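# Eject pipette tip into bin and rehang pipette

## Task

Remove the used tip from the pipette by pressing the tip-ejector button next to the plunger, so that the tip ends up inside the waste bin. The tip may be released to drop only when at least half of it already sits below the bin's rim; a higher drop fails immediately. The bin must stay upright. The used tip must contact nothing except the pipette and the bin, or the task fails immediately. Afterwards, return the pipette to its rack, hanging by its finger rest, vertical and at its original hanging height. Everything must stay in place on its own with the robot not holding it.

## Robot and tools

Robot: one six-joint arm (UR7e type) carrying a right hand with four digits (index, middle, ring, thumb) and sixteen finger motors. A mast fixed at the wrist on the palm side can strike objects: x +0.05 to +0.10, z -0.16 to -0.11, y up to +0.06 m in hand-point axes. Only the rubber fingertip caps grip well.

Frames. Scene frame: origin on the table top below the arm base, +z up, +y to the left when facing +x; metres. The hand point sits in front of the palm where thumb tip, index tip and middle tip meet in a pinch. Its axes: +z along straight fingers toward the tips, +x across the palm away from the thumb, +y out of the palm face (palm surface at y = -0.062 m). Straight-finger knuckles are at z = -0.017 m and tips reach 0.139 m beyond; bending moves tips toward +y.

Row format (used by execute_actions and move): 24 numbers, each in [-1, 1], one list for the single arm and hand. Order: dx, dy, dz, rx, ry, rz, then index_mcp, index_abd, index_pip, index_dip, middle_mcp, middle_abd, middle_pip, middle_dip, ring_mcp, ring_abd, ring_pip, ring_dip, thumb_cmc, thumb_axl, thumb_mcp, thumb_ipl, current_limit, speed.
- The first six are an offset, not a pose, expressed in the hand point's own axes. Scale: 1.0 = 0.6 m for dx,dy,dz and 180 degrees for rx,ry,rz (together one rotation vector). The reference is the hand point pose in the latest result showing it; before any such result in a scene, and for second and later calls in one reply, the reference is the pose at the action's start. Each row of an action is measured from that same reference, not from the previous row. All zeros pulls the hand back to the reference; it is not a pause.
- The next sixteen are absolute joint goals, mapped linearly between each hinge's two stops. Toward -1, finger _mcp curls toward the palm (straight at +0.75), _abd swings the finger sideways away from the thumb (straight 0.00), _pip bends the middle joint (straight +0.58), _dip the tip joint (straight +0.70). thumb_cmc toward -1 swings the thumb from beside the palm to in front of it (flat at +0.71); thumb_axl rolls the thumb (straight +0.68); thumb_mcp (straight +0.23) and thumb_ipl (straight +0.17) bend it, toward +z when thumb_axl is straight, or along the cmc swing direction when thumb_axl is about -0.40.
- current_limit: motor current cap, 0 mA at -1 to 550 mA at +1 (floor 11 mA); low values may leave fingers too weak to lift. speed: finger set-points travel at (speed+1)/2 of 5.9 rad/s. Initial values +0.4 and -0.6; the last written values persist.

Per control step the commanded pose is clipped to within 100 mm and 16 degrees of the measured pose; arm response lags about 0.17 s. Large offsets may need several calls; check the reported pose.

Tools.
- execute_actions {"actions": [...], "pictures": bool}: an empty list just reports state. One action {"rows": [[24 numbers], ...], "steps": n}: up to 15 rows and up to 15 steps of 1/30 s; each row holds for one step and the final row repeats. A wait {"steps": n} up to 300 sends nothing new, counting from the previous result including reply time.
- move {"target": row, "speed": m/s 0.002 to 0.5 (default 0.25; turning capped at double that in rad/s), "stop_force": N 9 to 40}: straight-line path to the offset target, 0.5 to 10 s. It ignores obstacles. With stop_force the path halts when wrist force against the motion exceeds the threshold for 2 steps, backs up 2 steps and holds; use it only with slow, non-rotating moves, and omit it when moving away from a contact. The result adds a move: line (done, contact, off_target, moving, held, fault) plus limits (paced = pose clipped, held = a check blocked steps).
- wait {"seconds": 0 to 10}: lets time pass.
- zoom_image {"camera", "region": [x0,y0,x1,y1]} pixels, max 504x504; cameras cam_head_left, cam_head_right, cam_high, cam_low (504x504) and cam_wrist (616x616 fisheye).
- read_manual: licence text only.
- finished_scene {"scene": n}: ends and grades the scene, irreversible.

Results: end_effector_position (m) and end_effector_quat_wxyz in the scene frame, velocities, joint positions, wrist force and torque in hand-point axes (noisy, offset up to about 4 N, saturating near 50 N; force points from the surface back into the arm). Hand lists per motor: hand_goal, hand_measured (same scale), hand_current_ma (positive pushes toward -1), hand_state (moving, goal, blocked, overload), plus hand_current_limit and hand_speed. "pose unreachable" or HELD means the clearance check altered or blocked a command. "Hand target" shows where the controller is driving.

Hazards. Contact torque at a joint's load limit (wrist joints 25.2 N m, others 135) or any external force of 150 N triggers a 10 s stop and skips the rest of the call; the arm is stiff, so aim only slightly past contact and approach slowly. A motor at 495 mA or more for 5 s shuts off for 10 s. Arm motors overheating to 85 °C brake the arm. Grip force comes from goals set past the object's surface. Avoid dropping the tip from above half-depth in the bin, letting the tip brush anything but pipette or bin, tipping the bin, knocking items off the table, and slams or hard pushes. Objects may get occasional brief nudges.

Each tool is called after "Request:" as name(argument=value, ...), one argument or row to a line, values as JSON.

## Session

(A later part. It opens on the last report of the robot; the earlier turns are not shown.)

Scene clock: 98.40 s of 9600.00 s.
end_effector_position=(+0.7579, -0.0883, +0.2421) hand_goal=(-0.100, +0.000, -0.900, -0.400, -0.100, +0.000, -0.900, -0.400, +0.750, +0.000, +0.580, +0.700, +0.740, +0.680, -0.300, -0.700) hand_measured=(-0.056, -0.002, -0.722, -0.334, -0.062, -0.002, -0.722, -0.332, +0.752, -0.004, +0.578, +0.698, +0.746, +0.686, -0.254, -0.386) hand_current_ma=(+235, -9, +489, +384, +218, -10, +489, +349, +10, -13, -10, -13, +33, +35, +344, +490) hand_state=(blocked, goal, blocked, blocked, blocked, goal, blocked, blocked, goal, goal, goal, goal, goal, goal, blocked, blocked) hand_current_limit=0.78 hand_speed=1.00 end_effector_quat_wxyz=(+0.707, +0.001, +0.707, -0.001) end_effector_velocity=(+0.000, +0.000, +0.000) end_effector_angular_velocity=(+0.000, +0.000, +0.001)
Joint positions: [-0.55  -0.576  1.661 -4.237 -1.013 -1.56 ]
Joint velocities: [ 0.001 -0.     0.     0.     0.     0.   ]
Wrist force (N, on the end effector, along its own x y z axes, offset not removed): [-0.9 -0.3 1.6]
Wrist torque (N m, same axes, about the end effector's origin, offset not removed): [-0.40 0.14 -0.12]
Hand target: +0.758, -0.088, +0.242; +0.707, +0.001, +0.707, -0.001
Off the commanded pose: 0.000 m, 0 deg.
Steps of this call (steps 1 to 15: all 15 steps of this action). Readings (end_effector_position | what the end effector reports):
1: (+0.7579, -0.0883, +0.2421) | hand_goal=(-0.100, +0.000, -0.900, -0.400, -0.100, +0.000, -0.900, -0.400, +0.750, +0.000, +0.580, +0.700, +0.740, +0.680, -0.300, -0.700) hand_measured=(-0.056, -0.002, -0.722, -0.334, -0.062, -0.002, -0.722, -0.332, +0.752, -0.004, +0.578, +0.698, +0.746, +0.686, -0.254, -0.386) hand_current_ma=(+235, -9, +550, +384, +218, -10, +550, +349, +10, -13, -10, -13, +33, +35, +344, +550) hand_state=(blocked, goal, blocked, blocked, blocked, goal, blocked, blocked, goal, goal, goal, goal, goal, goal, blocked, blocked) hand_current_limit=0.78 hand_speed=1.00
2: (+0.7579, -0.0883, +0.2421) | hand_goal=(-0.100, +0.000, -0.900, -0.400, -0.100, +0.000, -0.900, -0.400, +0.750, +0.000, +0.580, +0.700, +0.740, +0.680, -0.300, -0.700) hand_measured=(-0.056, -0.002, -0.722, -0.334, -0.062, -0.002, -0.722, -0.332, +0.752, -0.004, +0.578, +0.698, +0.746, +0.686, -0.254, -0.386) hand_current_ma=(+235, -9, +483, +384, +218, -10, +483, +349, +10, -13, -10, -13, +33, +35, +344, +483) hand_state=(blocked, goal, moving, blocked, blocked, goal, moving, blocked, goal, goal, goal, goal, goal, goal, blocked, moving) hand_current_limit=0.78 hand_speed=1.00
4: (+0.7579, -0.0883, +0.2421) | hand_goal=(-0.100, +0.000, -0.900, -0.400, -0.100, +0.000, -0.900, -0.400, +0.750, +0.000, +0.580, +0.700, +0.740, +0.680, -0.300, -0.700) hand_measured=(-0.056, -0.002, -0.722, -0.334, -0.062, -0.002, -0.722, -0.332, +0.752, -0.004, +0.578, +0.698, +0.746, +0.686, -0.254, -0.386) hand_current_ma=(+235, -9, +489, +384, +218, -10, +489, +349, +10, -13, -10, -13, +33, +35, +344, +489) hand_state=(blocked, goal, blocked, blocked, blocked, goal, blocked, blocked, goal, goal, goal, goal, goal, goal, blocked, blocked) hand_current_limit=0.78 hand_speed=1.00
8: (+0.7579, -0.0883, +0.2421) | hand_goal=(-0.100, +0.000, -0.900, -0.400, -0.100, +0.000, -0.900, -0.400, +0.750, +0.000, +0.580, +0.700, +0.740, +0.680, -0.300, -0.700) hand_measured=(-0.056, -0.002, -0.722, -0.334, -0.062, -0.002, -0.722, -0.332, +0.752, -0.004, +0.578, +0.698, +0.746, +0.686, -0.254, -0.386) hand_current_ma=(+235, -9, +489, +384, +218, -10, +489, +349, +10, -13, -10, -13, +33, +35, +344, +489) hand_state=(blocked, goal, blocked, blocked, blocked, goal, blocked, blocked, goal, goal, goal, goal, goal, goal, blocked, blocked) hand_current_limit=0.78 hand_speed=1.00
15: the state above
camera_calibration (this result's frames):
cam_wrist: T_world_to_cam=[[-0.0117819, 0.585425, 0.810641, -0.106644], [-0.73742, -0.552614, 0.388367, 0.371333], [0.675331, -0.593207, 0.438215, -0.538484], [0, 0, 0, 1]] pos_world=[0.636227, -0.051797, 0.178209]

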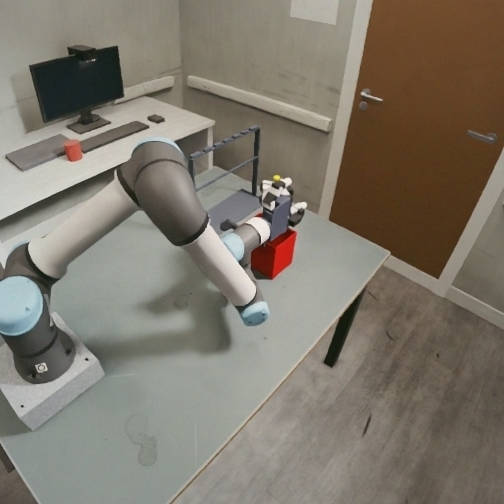

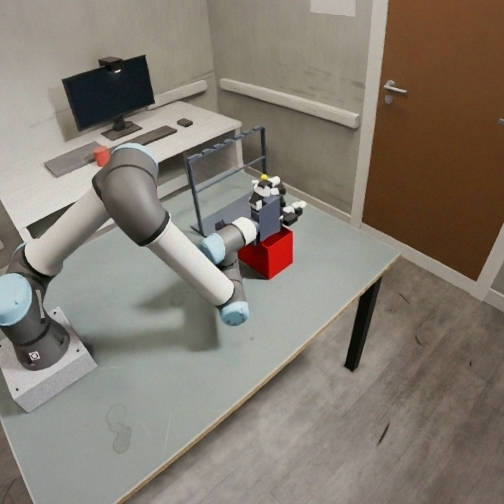

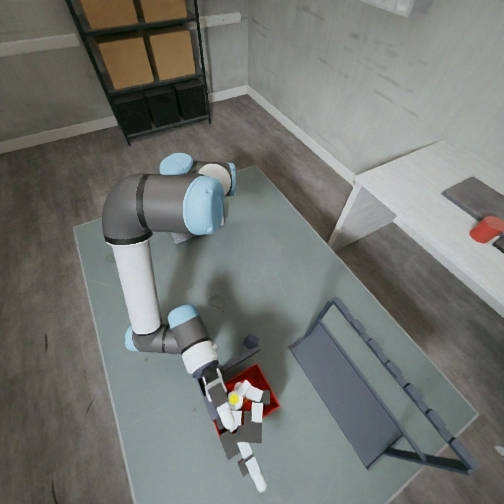

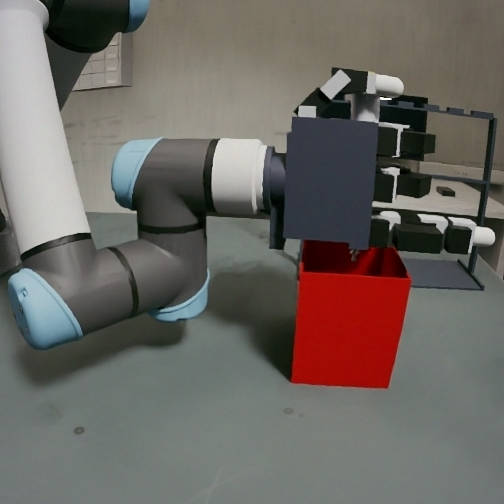

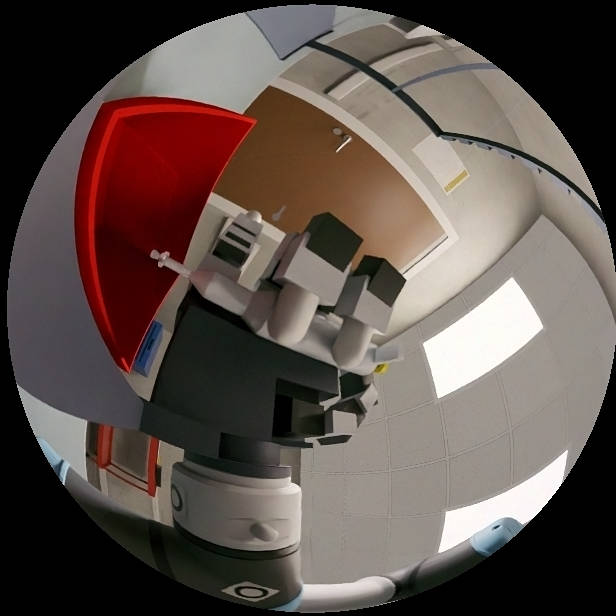

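Ejected without slip. Return.

Request:
move(
  target=[-0.07,0,0,0,0,0,-0.1,0,-0.9,-0.4,-0.1,0,-0.9,-0.4,0.75,0,0.58,0.7,0.71,0.68,0.23,0.17,0.7,-0.6],
  speed=0.08,
)

Request:
move(
  target=[0.0335,0.35,-0.008,0,0,0,-0.1,0,-0.9,-0.4,-0.1,0,-0.9,-0.4,0.75,0,0.58,0.7,0.71,0.68,0.23,0.17,0.7,-0.6],
  speed=0.12,
)

Request:
move(
  target=[0,0.099,0,0,0,0,-0.1,0,-0.9,-0.4,-0.1,0,-0.9,-0.4,0.75,0,0.58,0.7,0.71,0.68,0.23,0.17,0.7,-0.6],
  speed=0.02,
)

Request:
zoom_image(
  camera="cam_high",
  region=[290,280,410,400],
)

Scene clock: 102.93 s of 9600.00 s.
end_effector_position=(+0.7580, -0.0884, +0.2841) hand_goal=(-0.100, +0.000, -0.900, -0.400, -0.100, +0.000, -0.900, -0.400, +0.750, +0.000, +0.580, +0.700, +0.710, +0.680, +0.230, +0.170) hand_measured=(-0.056, -0.002, -0.722, -0.334, -0.062, -0.002, -0.722, -0.332, +0.752, -0.004, +0.578, +0.698, +0.714, +0.682, +0.228, +0.168) hand_current_ma=(+235, -9, +467, +384, +218, -10, +468, +349, +10, -14, -10, -13, +19, +14, -14, -16) hand_state=(blocked, goal, blocked, blocked, blocked, goal, blocked, blocked, goal, goal, goal, goal, goal, goal, goal, goal) hand_current_limit=0.70 hand_speed=-0.60 end_effector_quat_wxyz=(+0.707, +0.001, +0.707, -0.001) end_effector_velocity=(+0.000, +0.000, +0.001) end_effector_angular_velocity=(+0.000, +0.000, -0.000)
Joint positions: [-0.551 -0.662  1.686 -4.175 -1.012 -1.56 ]
Joint velocities: [ 0.    -0.001  0.     0.001 -0.     0.   ]
Wrist force (N, on the end effector, along its own x y z axes, offset not removed): [-0.6 -0.4 -1.0]
Wrist torque (N m, same axes, about the end effector's origin, offset not removed): [-0.01 0.06 -0.10]
Hand target: +0.758, -0.088, +0.284; +0.707, +0.001, +0.707, -0.001
Off the commanded pose: 0.000 m, 0 deg.
After step 100, 0.07 s passed at rest.
move: done
camera_calibration (this result's frames):
cam_wrist: T_world_to_cam=[[-0.0117842, 0.585418, 0.810646, -0.140632], [-0.737421, -0.552618, 0.38836, 0.355072], [0.675331, -0.593211, 0.438212, -0.55697], [0, 0, 0, 1]] pos_world=[0.63632, -0.0518528, 0.220178]

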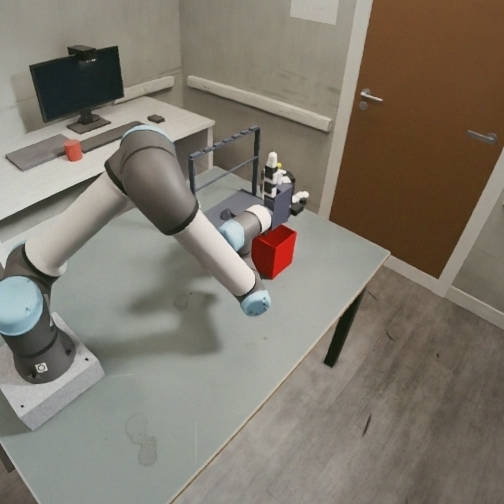

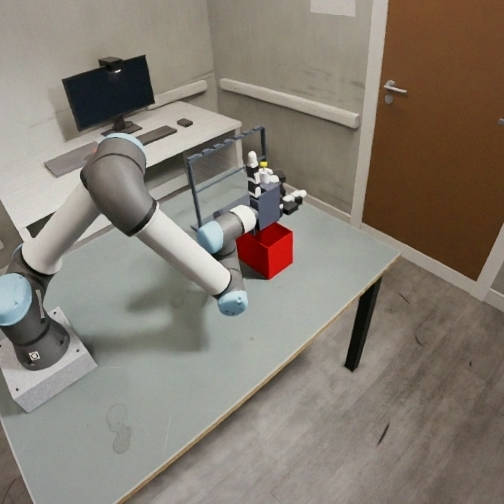

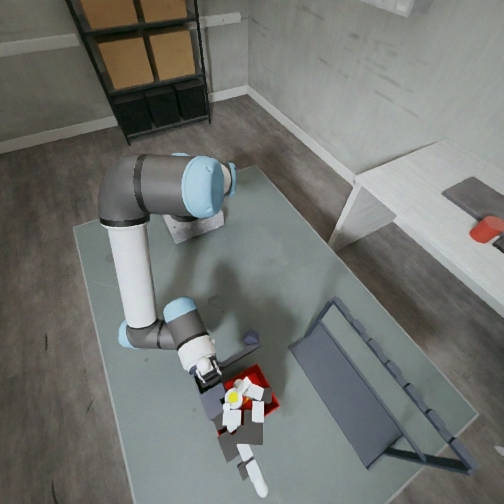

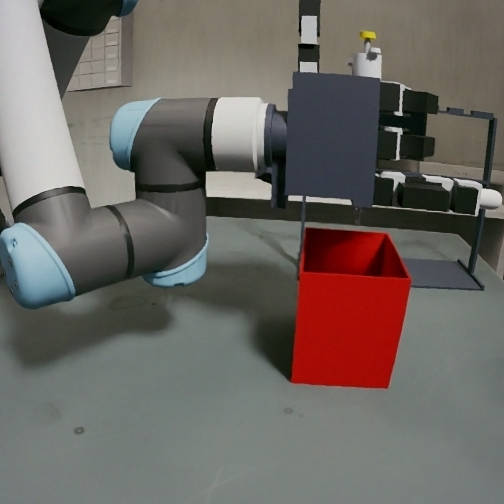

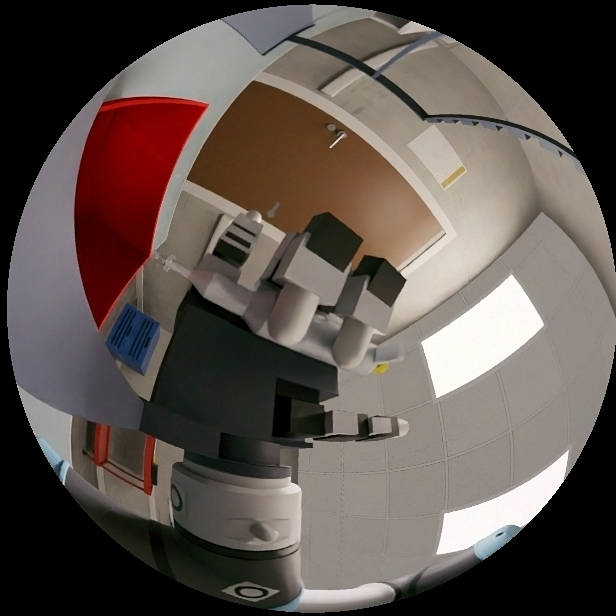

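Scene clock: 105.23 s of 9600.00 s.
end_effector_position=(+0.7535, +0.1215, +0.2643) hand_goal=(-0.100, +0.000, -0.900, -0.400, -0.100, +0.000, -0.900, -0.400, +0.750, +0.000, +0.580, +0.700, +0.710, +0.680, +0.230, +0.170) hand_measured=(-0.056, -0.002, -0.722, -0.334, -0.062, -0.002, -0.722, -0.332, +0.752, -0.004, +0.578, +0.698, +0.712, +0.682, +0.228, +0.168) hand_current_ma=(+235, -9, +468, +384, +218, -10, +468, +349, +10, -14, -10, -13, +13, +14, -14, -16) hand_state=(blocked, goal, blocked, blocked, blocked, goal, blocked, blocked, goal, goal, goal, goal, goal, goal, goal, goal) hand_current_limit=0.70 hand_speed=-0.60 end_effector_quat_wxyz=(+0.707, +0.001, +0.707, -0.001) end_effector_velocity=(+0.000, +0.002, +0.000) end_effector_angular_velocity=(-0.001, -0.001, -0.000)
Joint positions: [-0.177 -0.66   1.779 -4.269 -1.385 -1.563]
Joint velocities: [ 0.004  0.001 -0.001  0.    -0.004 -0.   ]
Wrist force (N, on the end effector, along its own x y z axes, offset not removed): [2.0 0.1 0.4]
Wrist torque (N m, same axes, about the end effector's origin, offset not removed): [-0.19 -0.25 -0.02]
Hand target: +0.754, +0.122, +0.264; +0.707, +0.001, +0.707, -0.001
Off the commanded pose: 0.001 m, 0 deg.
move: done
camera_calibration (this result's frames):
cam_wrist: T_world_to_cam=[[-0.0119918, 0.584929, 0.810996, -0.247467], [-0.737492, -0.552877, 0.387856, 0.475616], [0.67525, -0.593452, 0.43801, -0.420621], [0, 0, 0, 1]] pos_world=[0.631819, 0.15809, 0.20046]

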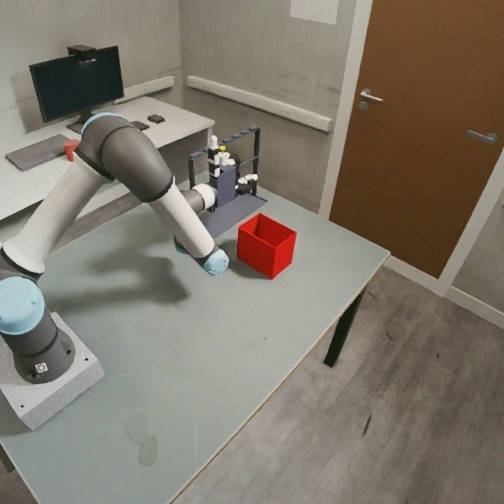

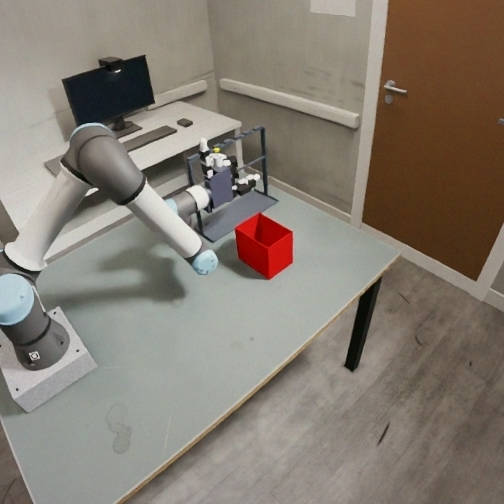

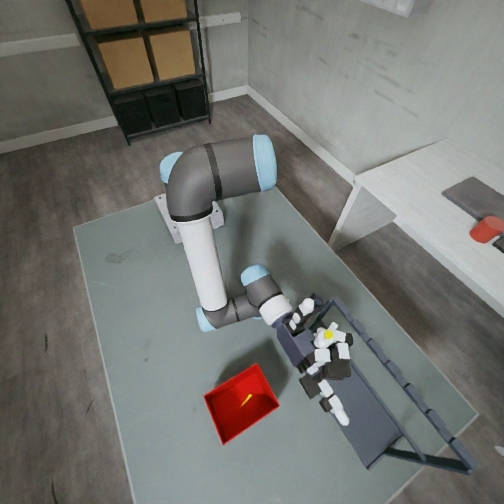

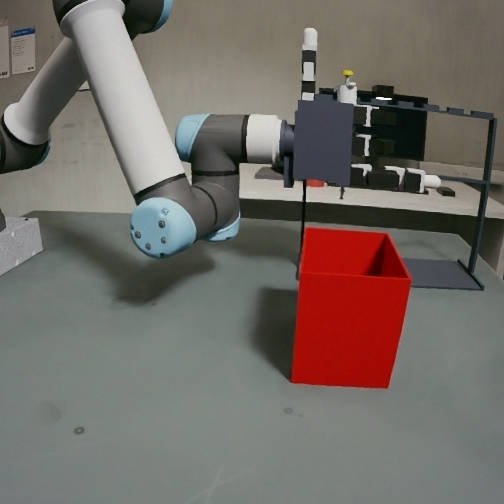

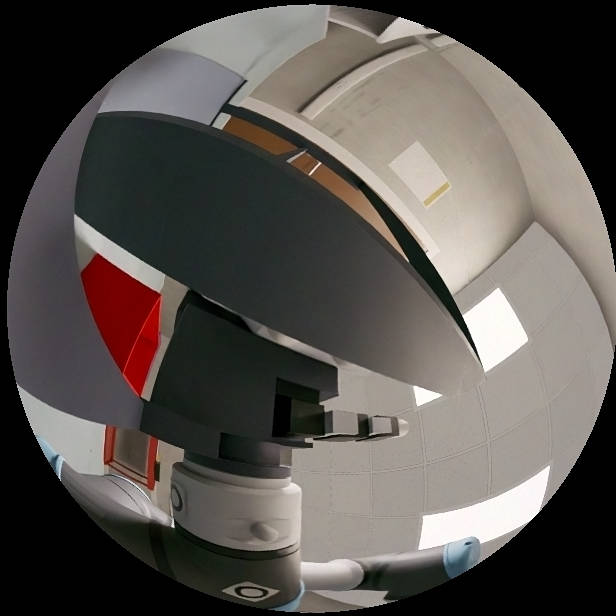

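Scene clock: 108.50 s of 9600.00 s.
end_effector_position=(+0.7536, +0.1807, +0.2645) hand_goal=(-0.100, +0.000, -0.900, -0.400, -0.100, +0.000, -0.900, -0.400, +0.750, +0.000, +0.580, +0.700, +0.710, +0.680, +0.230, +0.170) hand_measured=(-0.056, -0.002, -0.722, -0.334, -0.062, -0.002, -0.722, -0.332, +0.752, -0.004, +0.578, +0.698, +0.712, +0.682, +0.228, +0.168) hand_current_ma=(+235, -9, +467, +384, +218, -10, +468, +349, +10, -14, -10, -13, +13, +14, -14, -16) hand_state=(blocked, goal, blocked, blocked, blocked, goal, blocked, blocked, goal, goal, goal, goal, goal, goal, goal, goal) hand_current_limit=0.70 hand_speed=-0.60 end_effector_quat_wxyz=(+0.707, +0.001, +0.707, -0.001) end_effector_velocity=(-0.000, +0.003, +0.000) end_effector_angular_velocity=(-0.000, -0.001, +0.000)
Joint positions: [-0.062 -0.653  1.755 -4.252 -1.5   -1.564]
Joint velocities: [ 0.005  0.001 -0.002  0.    -0.005 -0.   ]
Wrist force (N, on the end effector, along its own x y z axes, offset not removed): [0.9 -0.9 0.5]
Wrist torque (N m, same axes, about the end effector's origin, offset not removed): [-0.28 0.06 -0.03]
Hand target: +0.754, +0.181, +0.264; +0.707, +0.001, +0.707, -0.001
Off the commanded pose: 0.000 m, 0 deg.
move: done
camera_calibration (this result's frames):
cam_wrist: T_world_to_cam=[[-0.0120199, 0.584767, 0.811112, -0.282149], [-0.737493, -0.552965, 0.387728, 0.508397], [0.675248, -0.593529, 0.437908, -0.38556], [0, 0, 0, 1]] pos_world=[0.631896, 0.217276, 0.200574]

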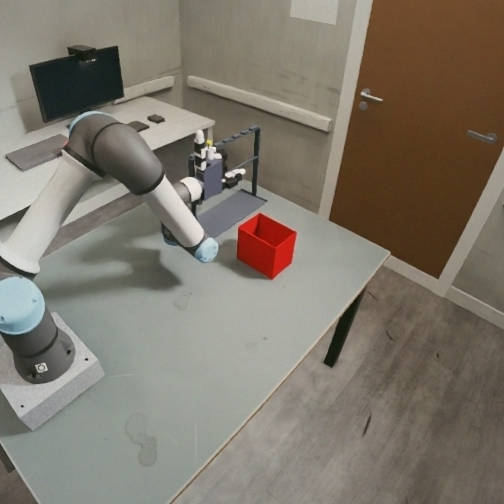

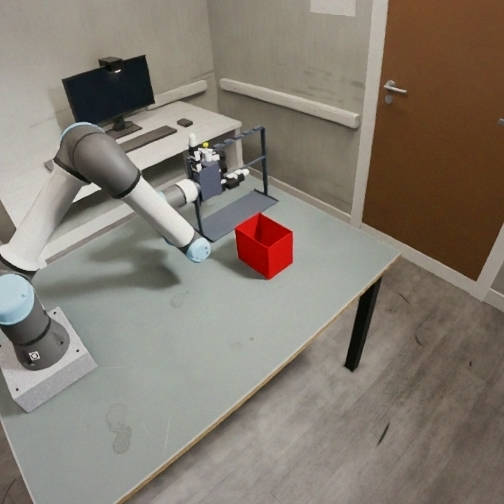

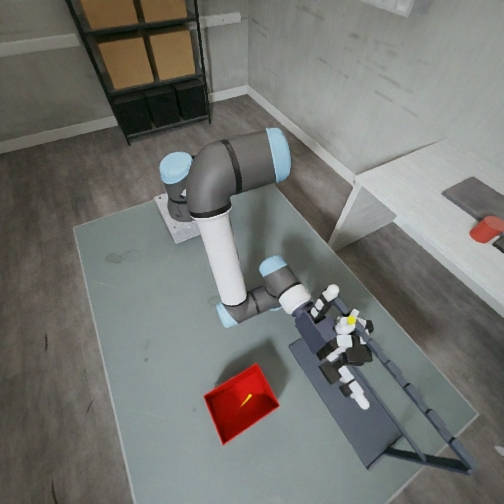

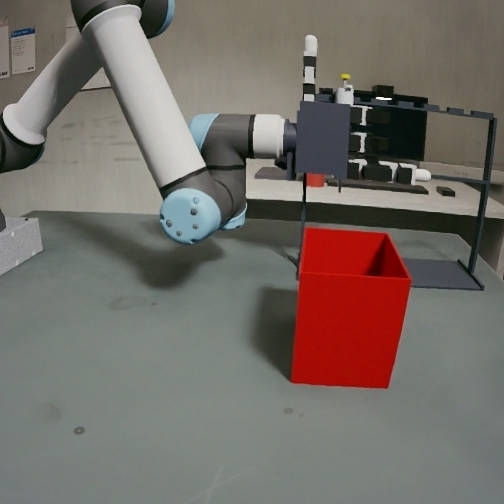

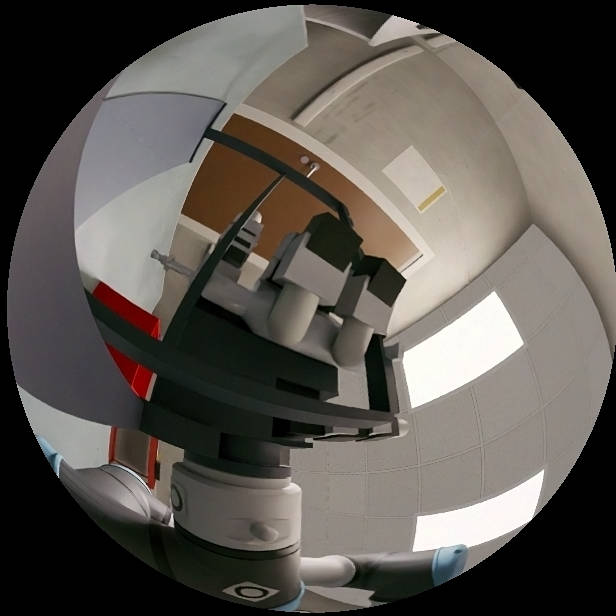

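Region (290, 280, 410, 400) of cam_high's 504x504 image, scaled by 4.200, with more detail than that image has.

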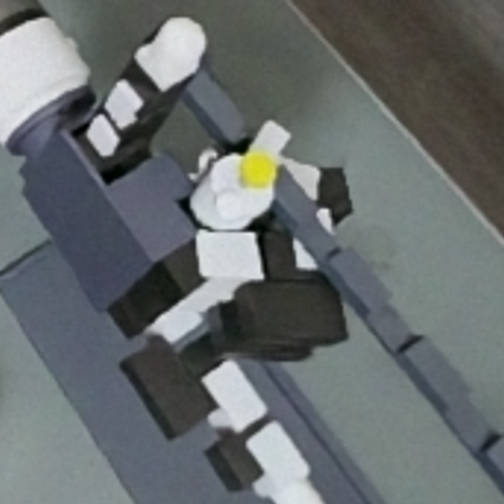

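Request:
move(
  target=[0.022,0.002,-0.002,0,0,0,-0.1,0,-0.9,-0.4,-0.1,0,-0.9,-0.4,0.75,0,0.58,0.7,0.71,0.68,0.23,0.17,0.7,-0.6],
  speed=0.01,
)

Request:
move(
  target=[0,0,0,0,0,0,-0.05,0,-0.4,-0.3,-0.05,0,-0.4,-0.3,0.75,0,0.58,0.7,0.71,0.68,0.23,0.17,0.5,-0.7],
)

Request:
zoom_image(
  camera="cam_high",
  region=[290,280,410,400],
)

Scene clock: 113.17 s of 9600.00 s.
end_effector_position=(+0.7524, +0.1819, +0.2515) hand_goal=(-0.100, +0.000, -0.900, -0.400, -0.100, +0.000, -0.900, -0.400, +0.750, +0.000, +0.580, +0.700, +0.710, +0.680, +0.230, +0.170) hand_measured=(-0.056, -0.002, -0.722, -0.334, -0.062, -0.002, -0.722, -0.332, +0.752, -0.004, +0.578, +0.698, +0.712, +0.682, +0.228, +0.168) hand_current_ma=(+235, -9, +467, +384, +218, -10, +467, +349, +10, -14, -10, -13, +13, +14, -14, -16) hand_state=(blocked, goal, blocked, blocked, blocked, goal, blocked, blocked, goal, goal, goal, goal, goal, goal, goal, goal) hand_current_limit=0.70 hand_speed=-0.60 end_effector_quat_wxyz=(+0.707, +0.001, +0.707, -0.001) end_effector_velocity=(+0.000, +0.000, -0.003) end_effector_angular_velocity=(+0.000, +0.002, -0.000)
Joint positions: [-0.06  -0.626  1.75  -4.274 -1.503 -1.564]
Joint velocities: [ 0.     0.005 -0.001 -0.002 -0.     0.   ]
Wrist force (N, on the end effector, along its own x y z axes, offset not removed): [2.5 -1.1 -1.3]
Wrist torque (N m, same axes, about the end effector's origin, offset not removed): [-0.10 -0.39 0.16]
Hand target: +0.752, +0.182, +0.251; +0.707, +0.001, +0.707, -0.001
Off the commanded pose: 0.000 m, 0 deg.
After step 90, 0.13 s passed at rest.
move: done
camera_calibration (this result's frames):
cam_wrist: T_world_to_cam=[[-0.0120085, 0.584767, 0.811112, -0.272357], [-0.737487, -0.552966, 0.387739, 0.513193], [0.675254, -0.593529, 0.437899, -0.378355], [0, 0, 0, 1]] pos_world=[0.630689, 0.218479, 0.187608]

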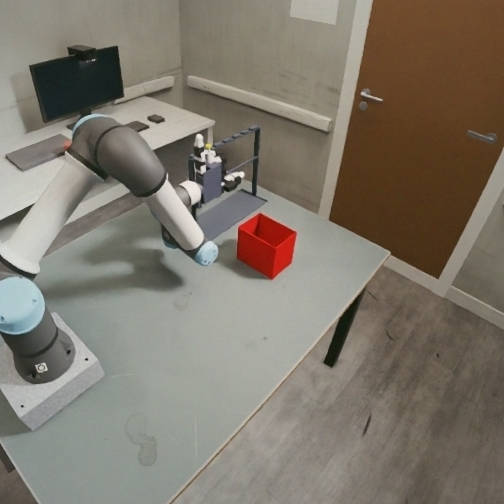

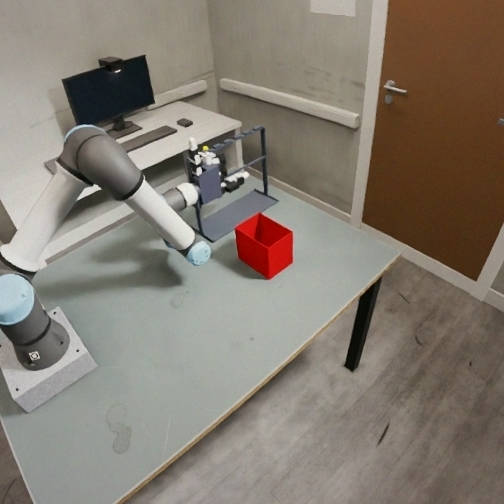

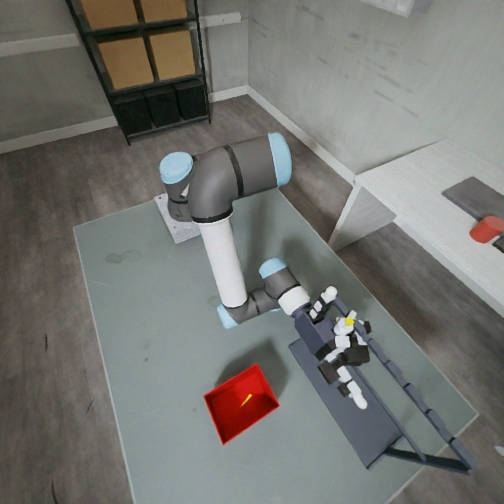

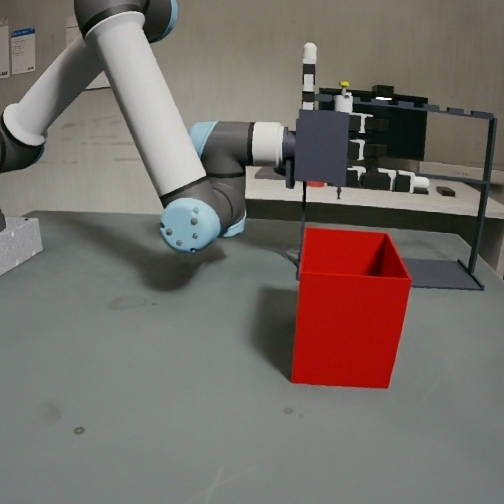

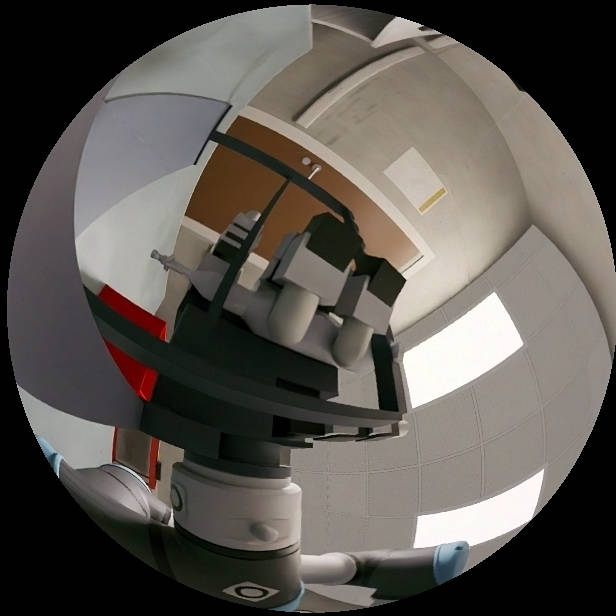

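Scene clock: 114.00 s of 9600.00 s.
end_effector_position=(+0.7524, +0.1819, +0.2515) hand_goal=(-0.050, +0.000, -0.400, -0.300, -0.050, +0.000, -0.400, -0.300, +0.750, +0.000, +0.580, +0.700, +0.710, +0.680, +0.230, +0.170) hand_measured=(-0.048, -0.002, -0.402, -0.302, -0.050, -0.002, -0.402, -0.302, +0.752, -0.004, +0.578, +0.698, +0.712, +0.682, +0.228, +0.168) hand_current_ma=(+10, -9, -14, -11, -3, -10, -14, -9, +10, -14, -10, -13, +13, +14, -14, -16) hand_state=(goal, goal, goal, goal, goal, goal, goal, goal, goal, goal, goal, goal, goal, goal, goal, goal) hand_current_limit=0.50 hand_speed=-0.70 end_effector_quat_wxyz=(+0.707, +0.001, +0.707, -0.001) end_effector_velocity=(-0.000, +0.001, +0.000) end_effector_angular_velocity=(-0.001, -0.001, +0.001)
Joint positions: [-0.06  -0.626  1.75  -4.274 -1.503 -1.564]
Joint velocities: [ 0.001  0.    -0.    -0.001  0.    -0.001]
Wrist force (N, on the end effector, along its own x y z axes, offset not removed): [-1.8 -2.2 -0.1]
Wrist torque (N m, same axes, about the end effector's origin, offset not removed): [-0.44 0.28 -0.38]
Hand target: +0.752, +0.182, +0.251; +0.707, +0.001, +0.707, -0.001
Off the commanded pose: 0.000 m, 0 deg.
move: done
camera_calibration (this result's frames):
cam_wrist: T_world_to_cam=[[-0.011984, 0.584765, 0.811114, -0.272352], [-0.737483, -0.55296, 0.387756, 0.513205], [0.67526, -0.593536, 0.437881, -0.378344], [0, 0, 0, 1]] pos_world=[0.630696, 0.218483, 0.187581]

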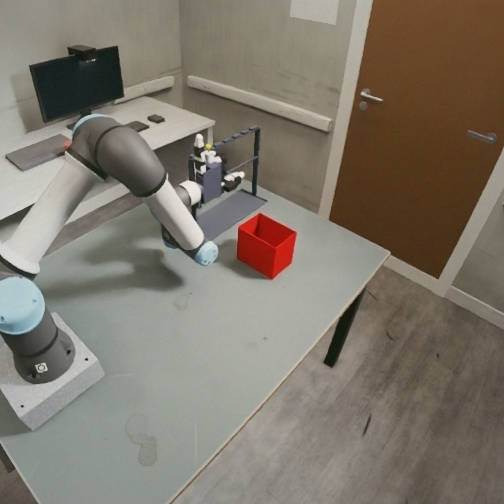

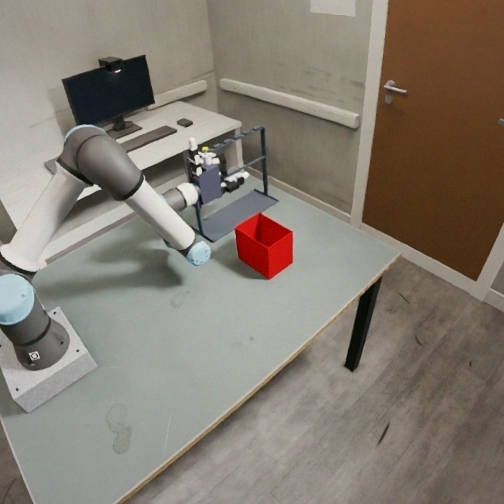

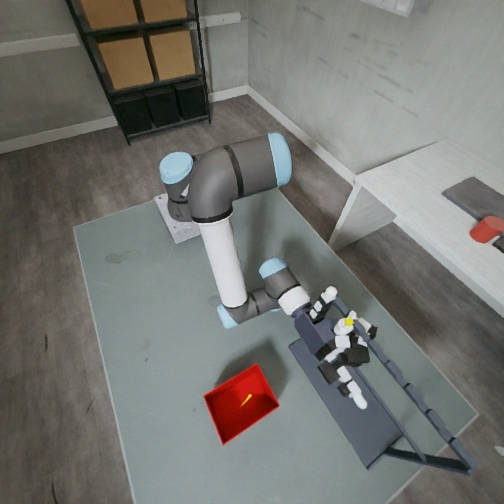

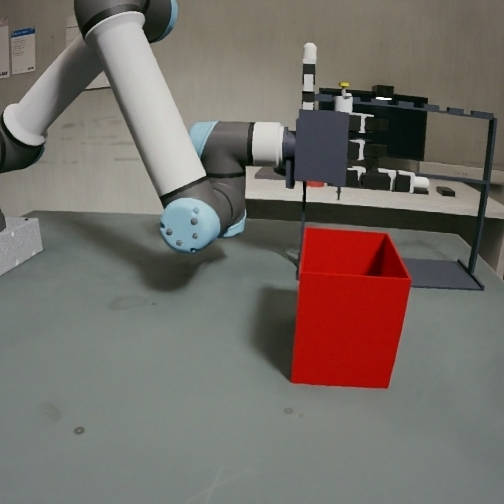

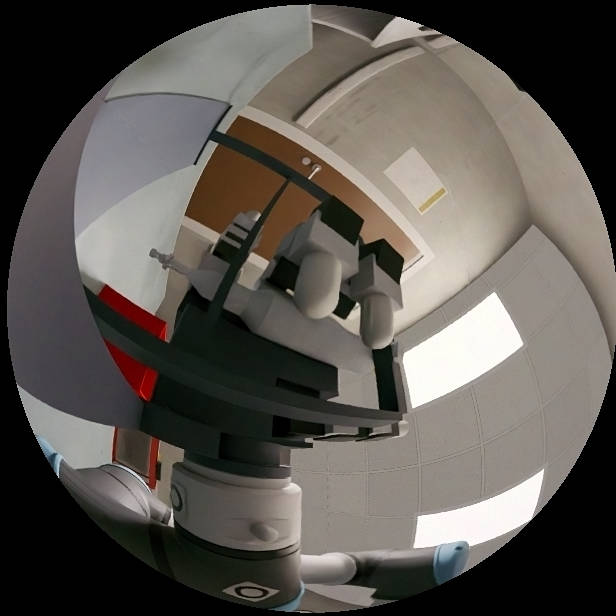

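Region (290, 280, 410, 400) of cam_high's 504x504 image, scaled by 4.200, with more detail than that image has.

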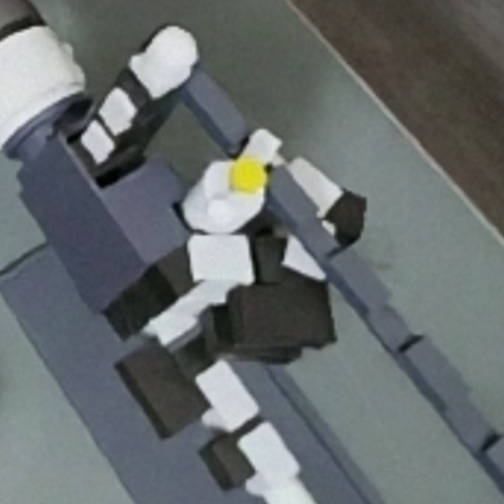

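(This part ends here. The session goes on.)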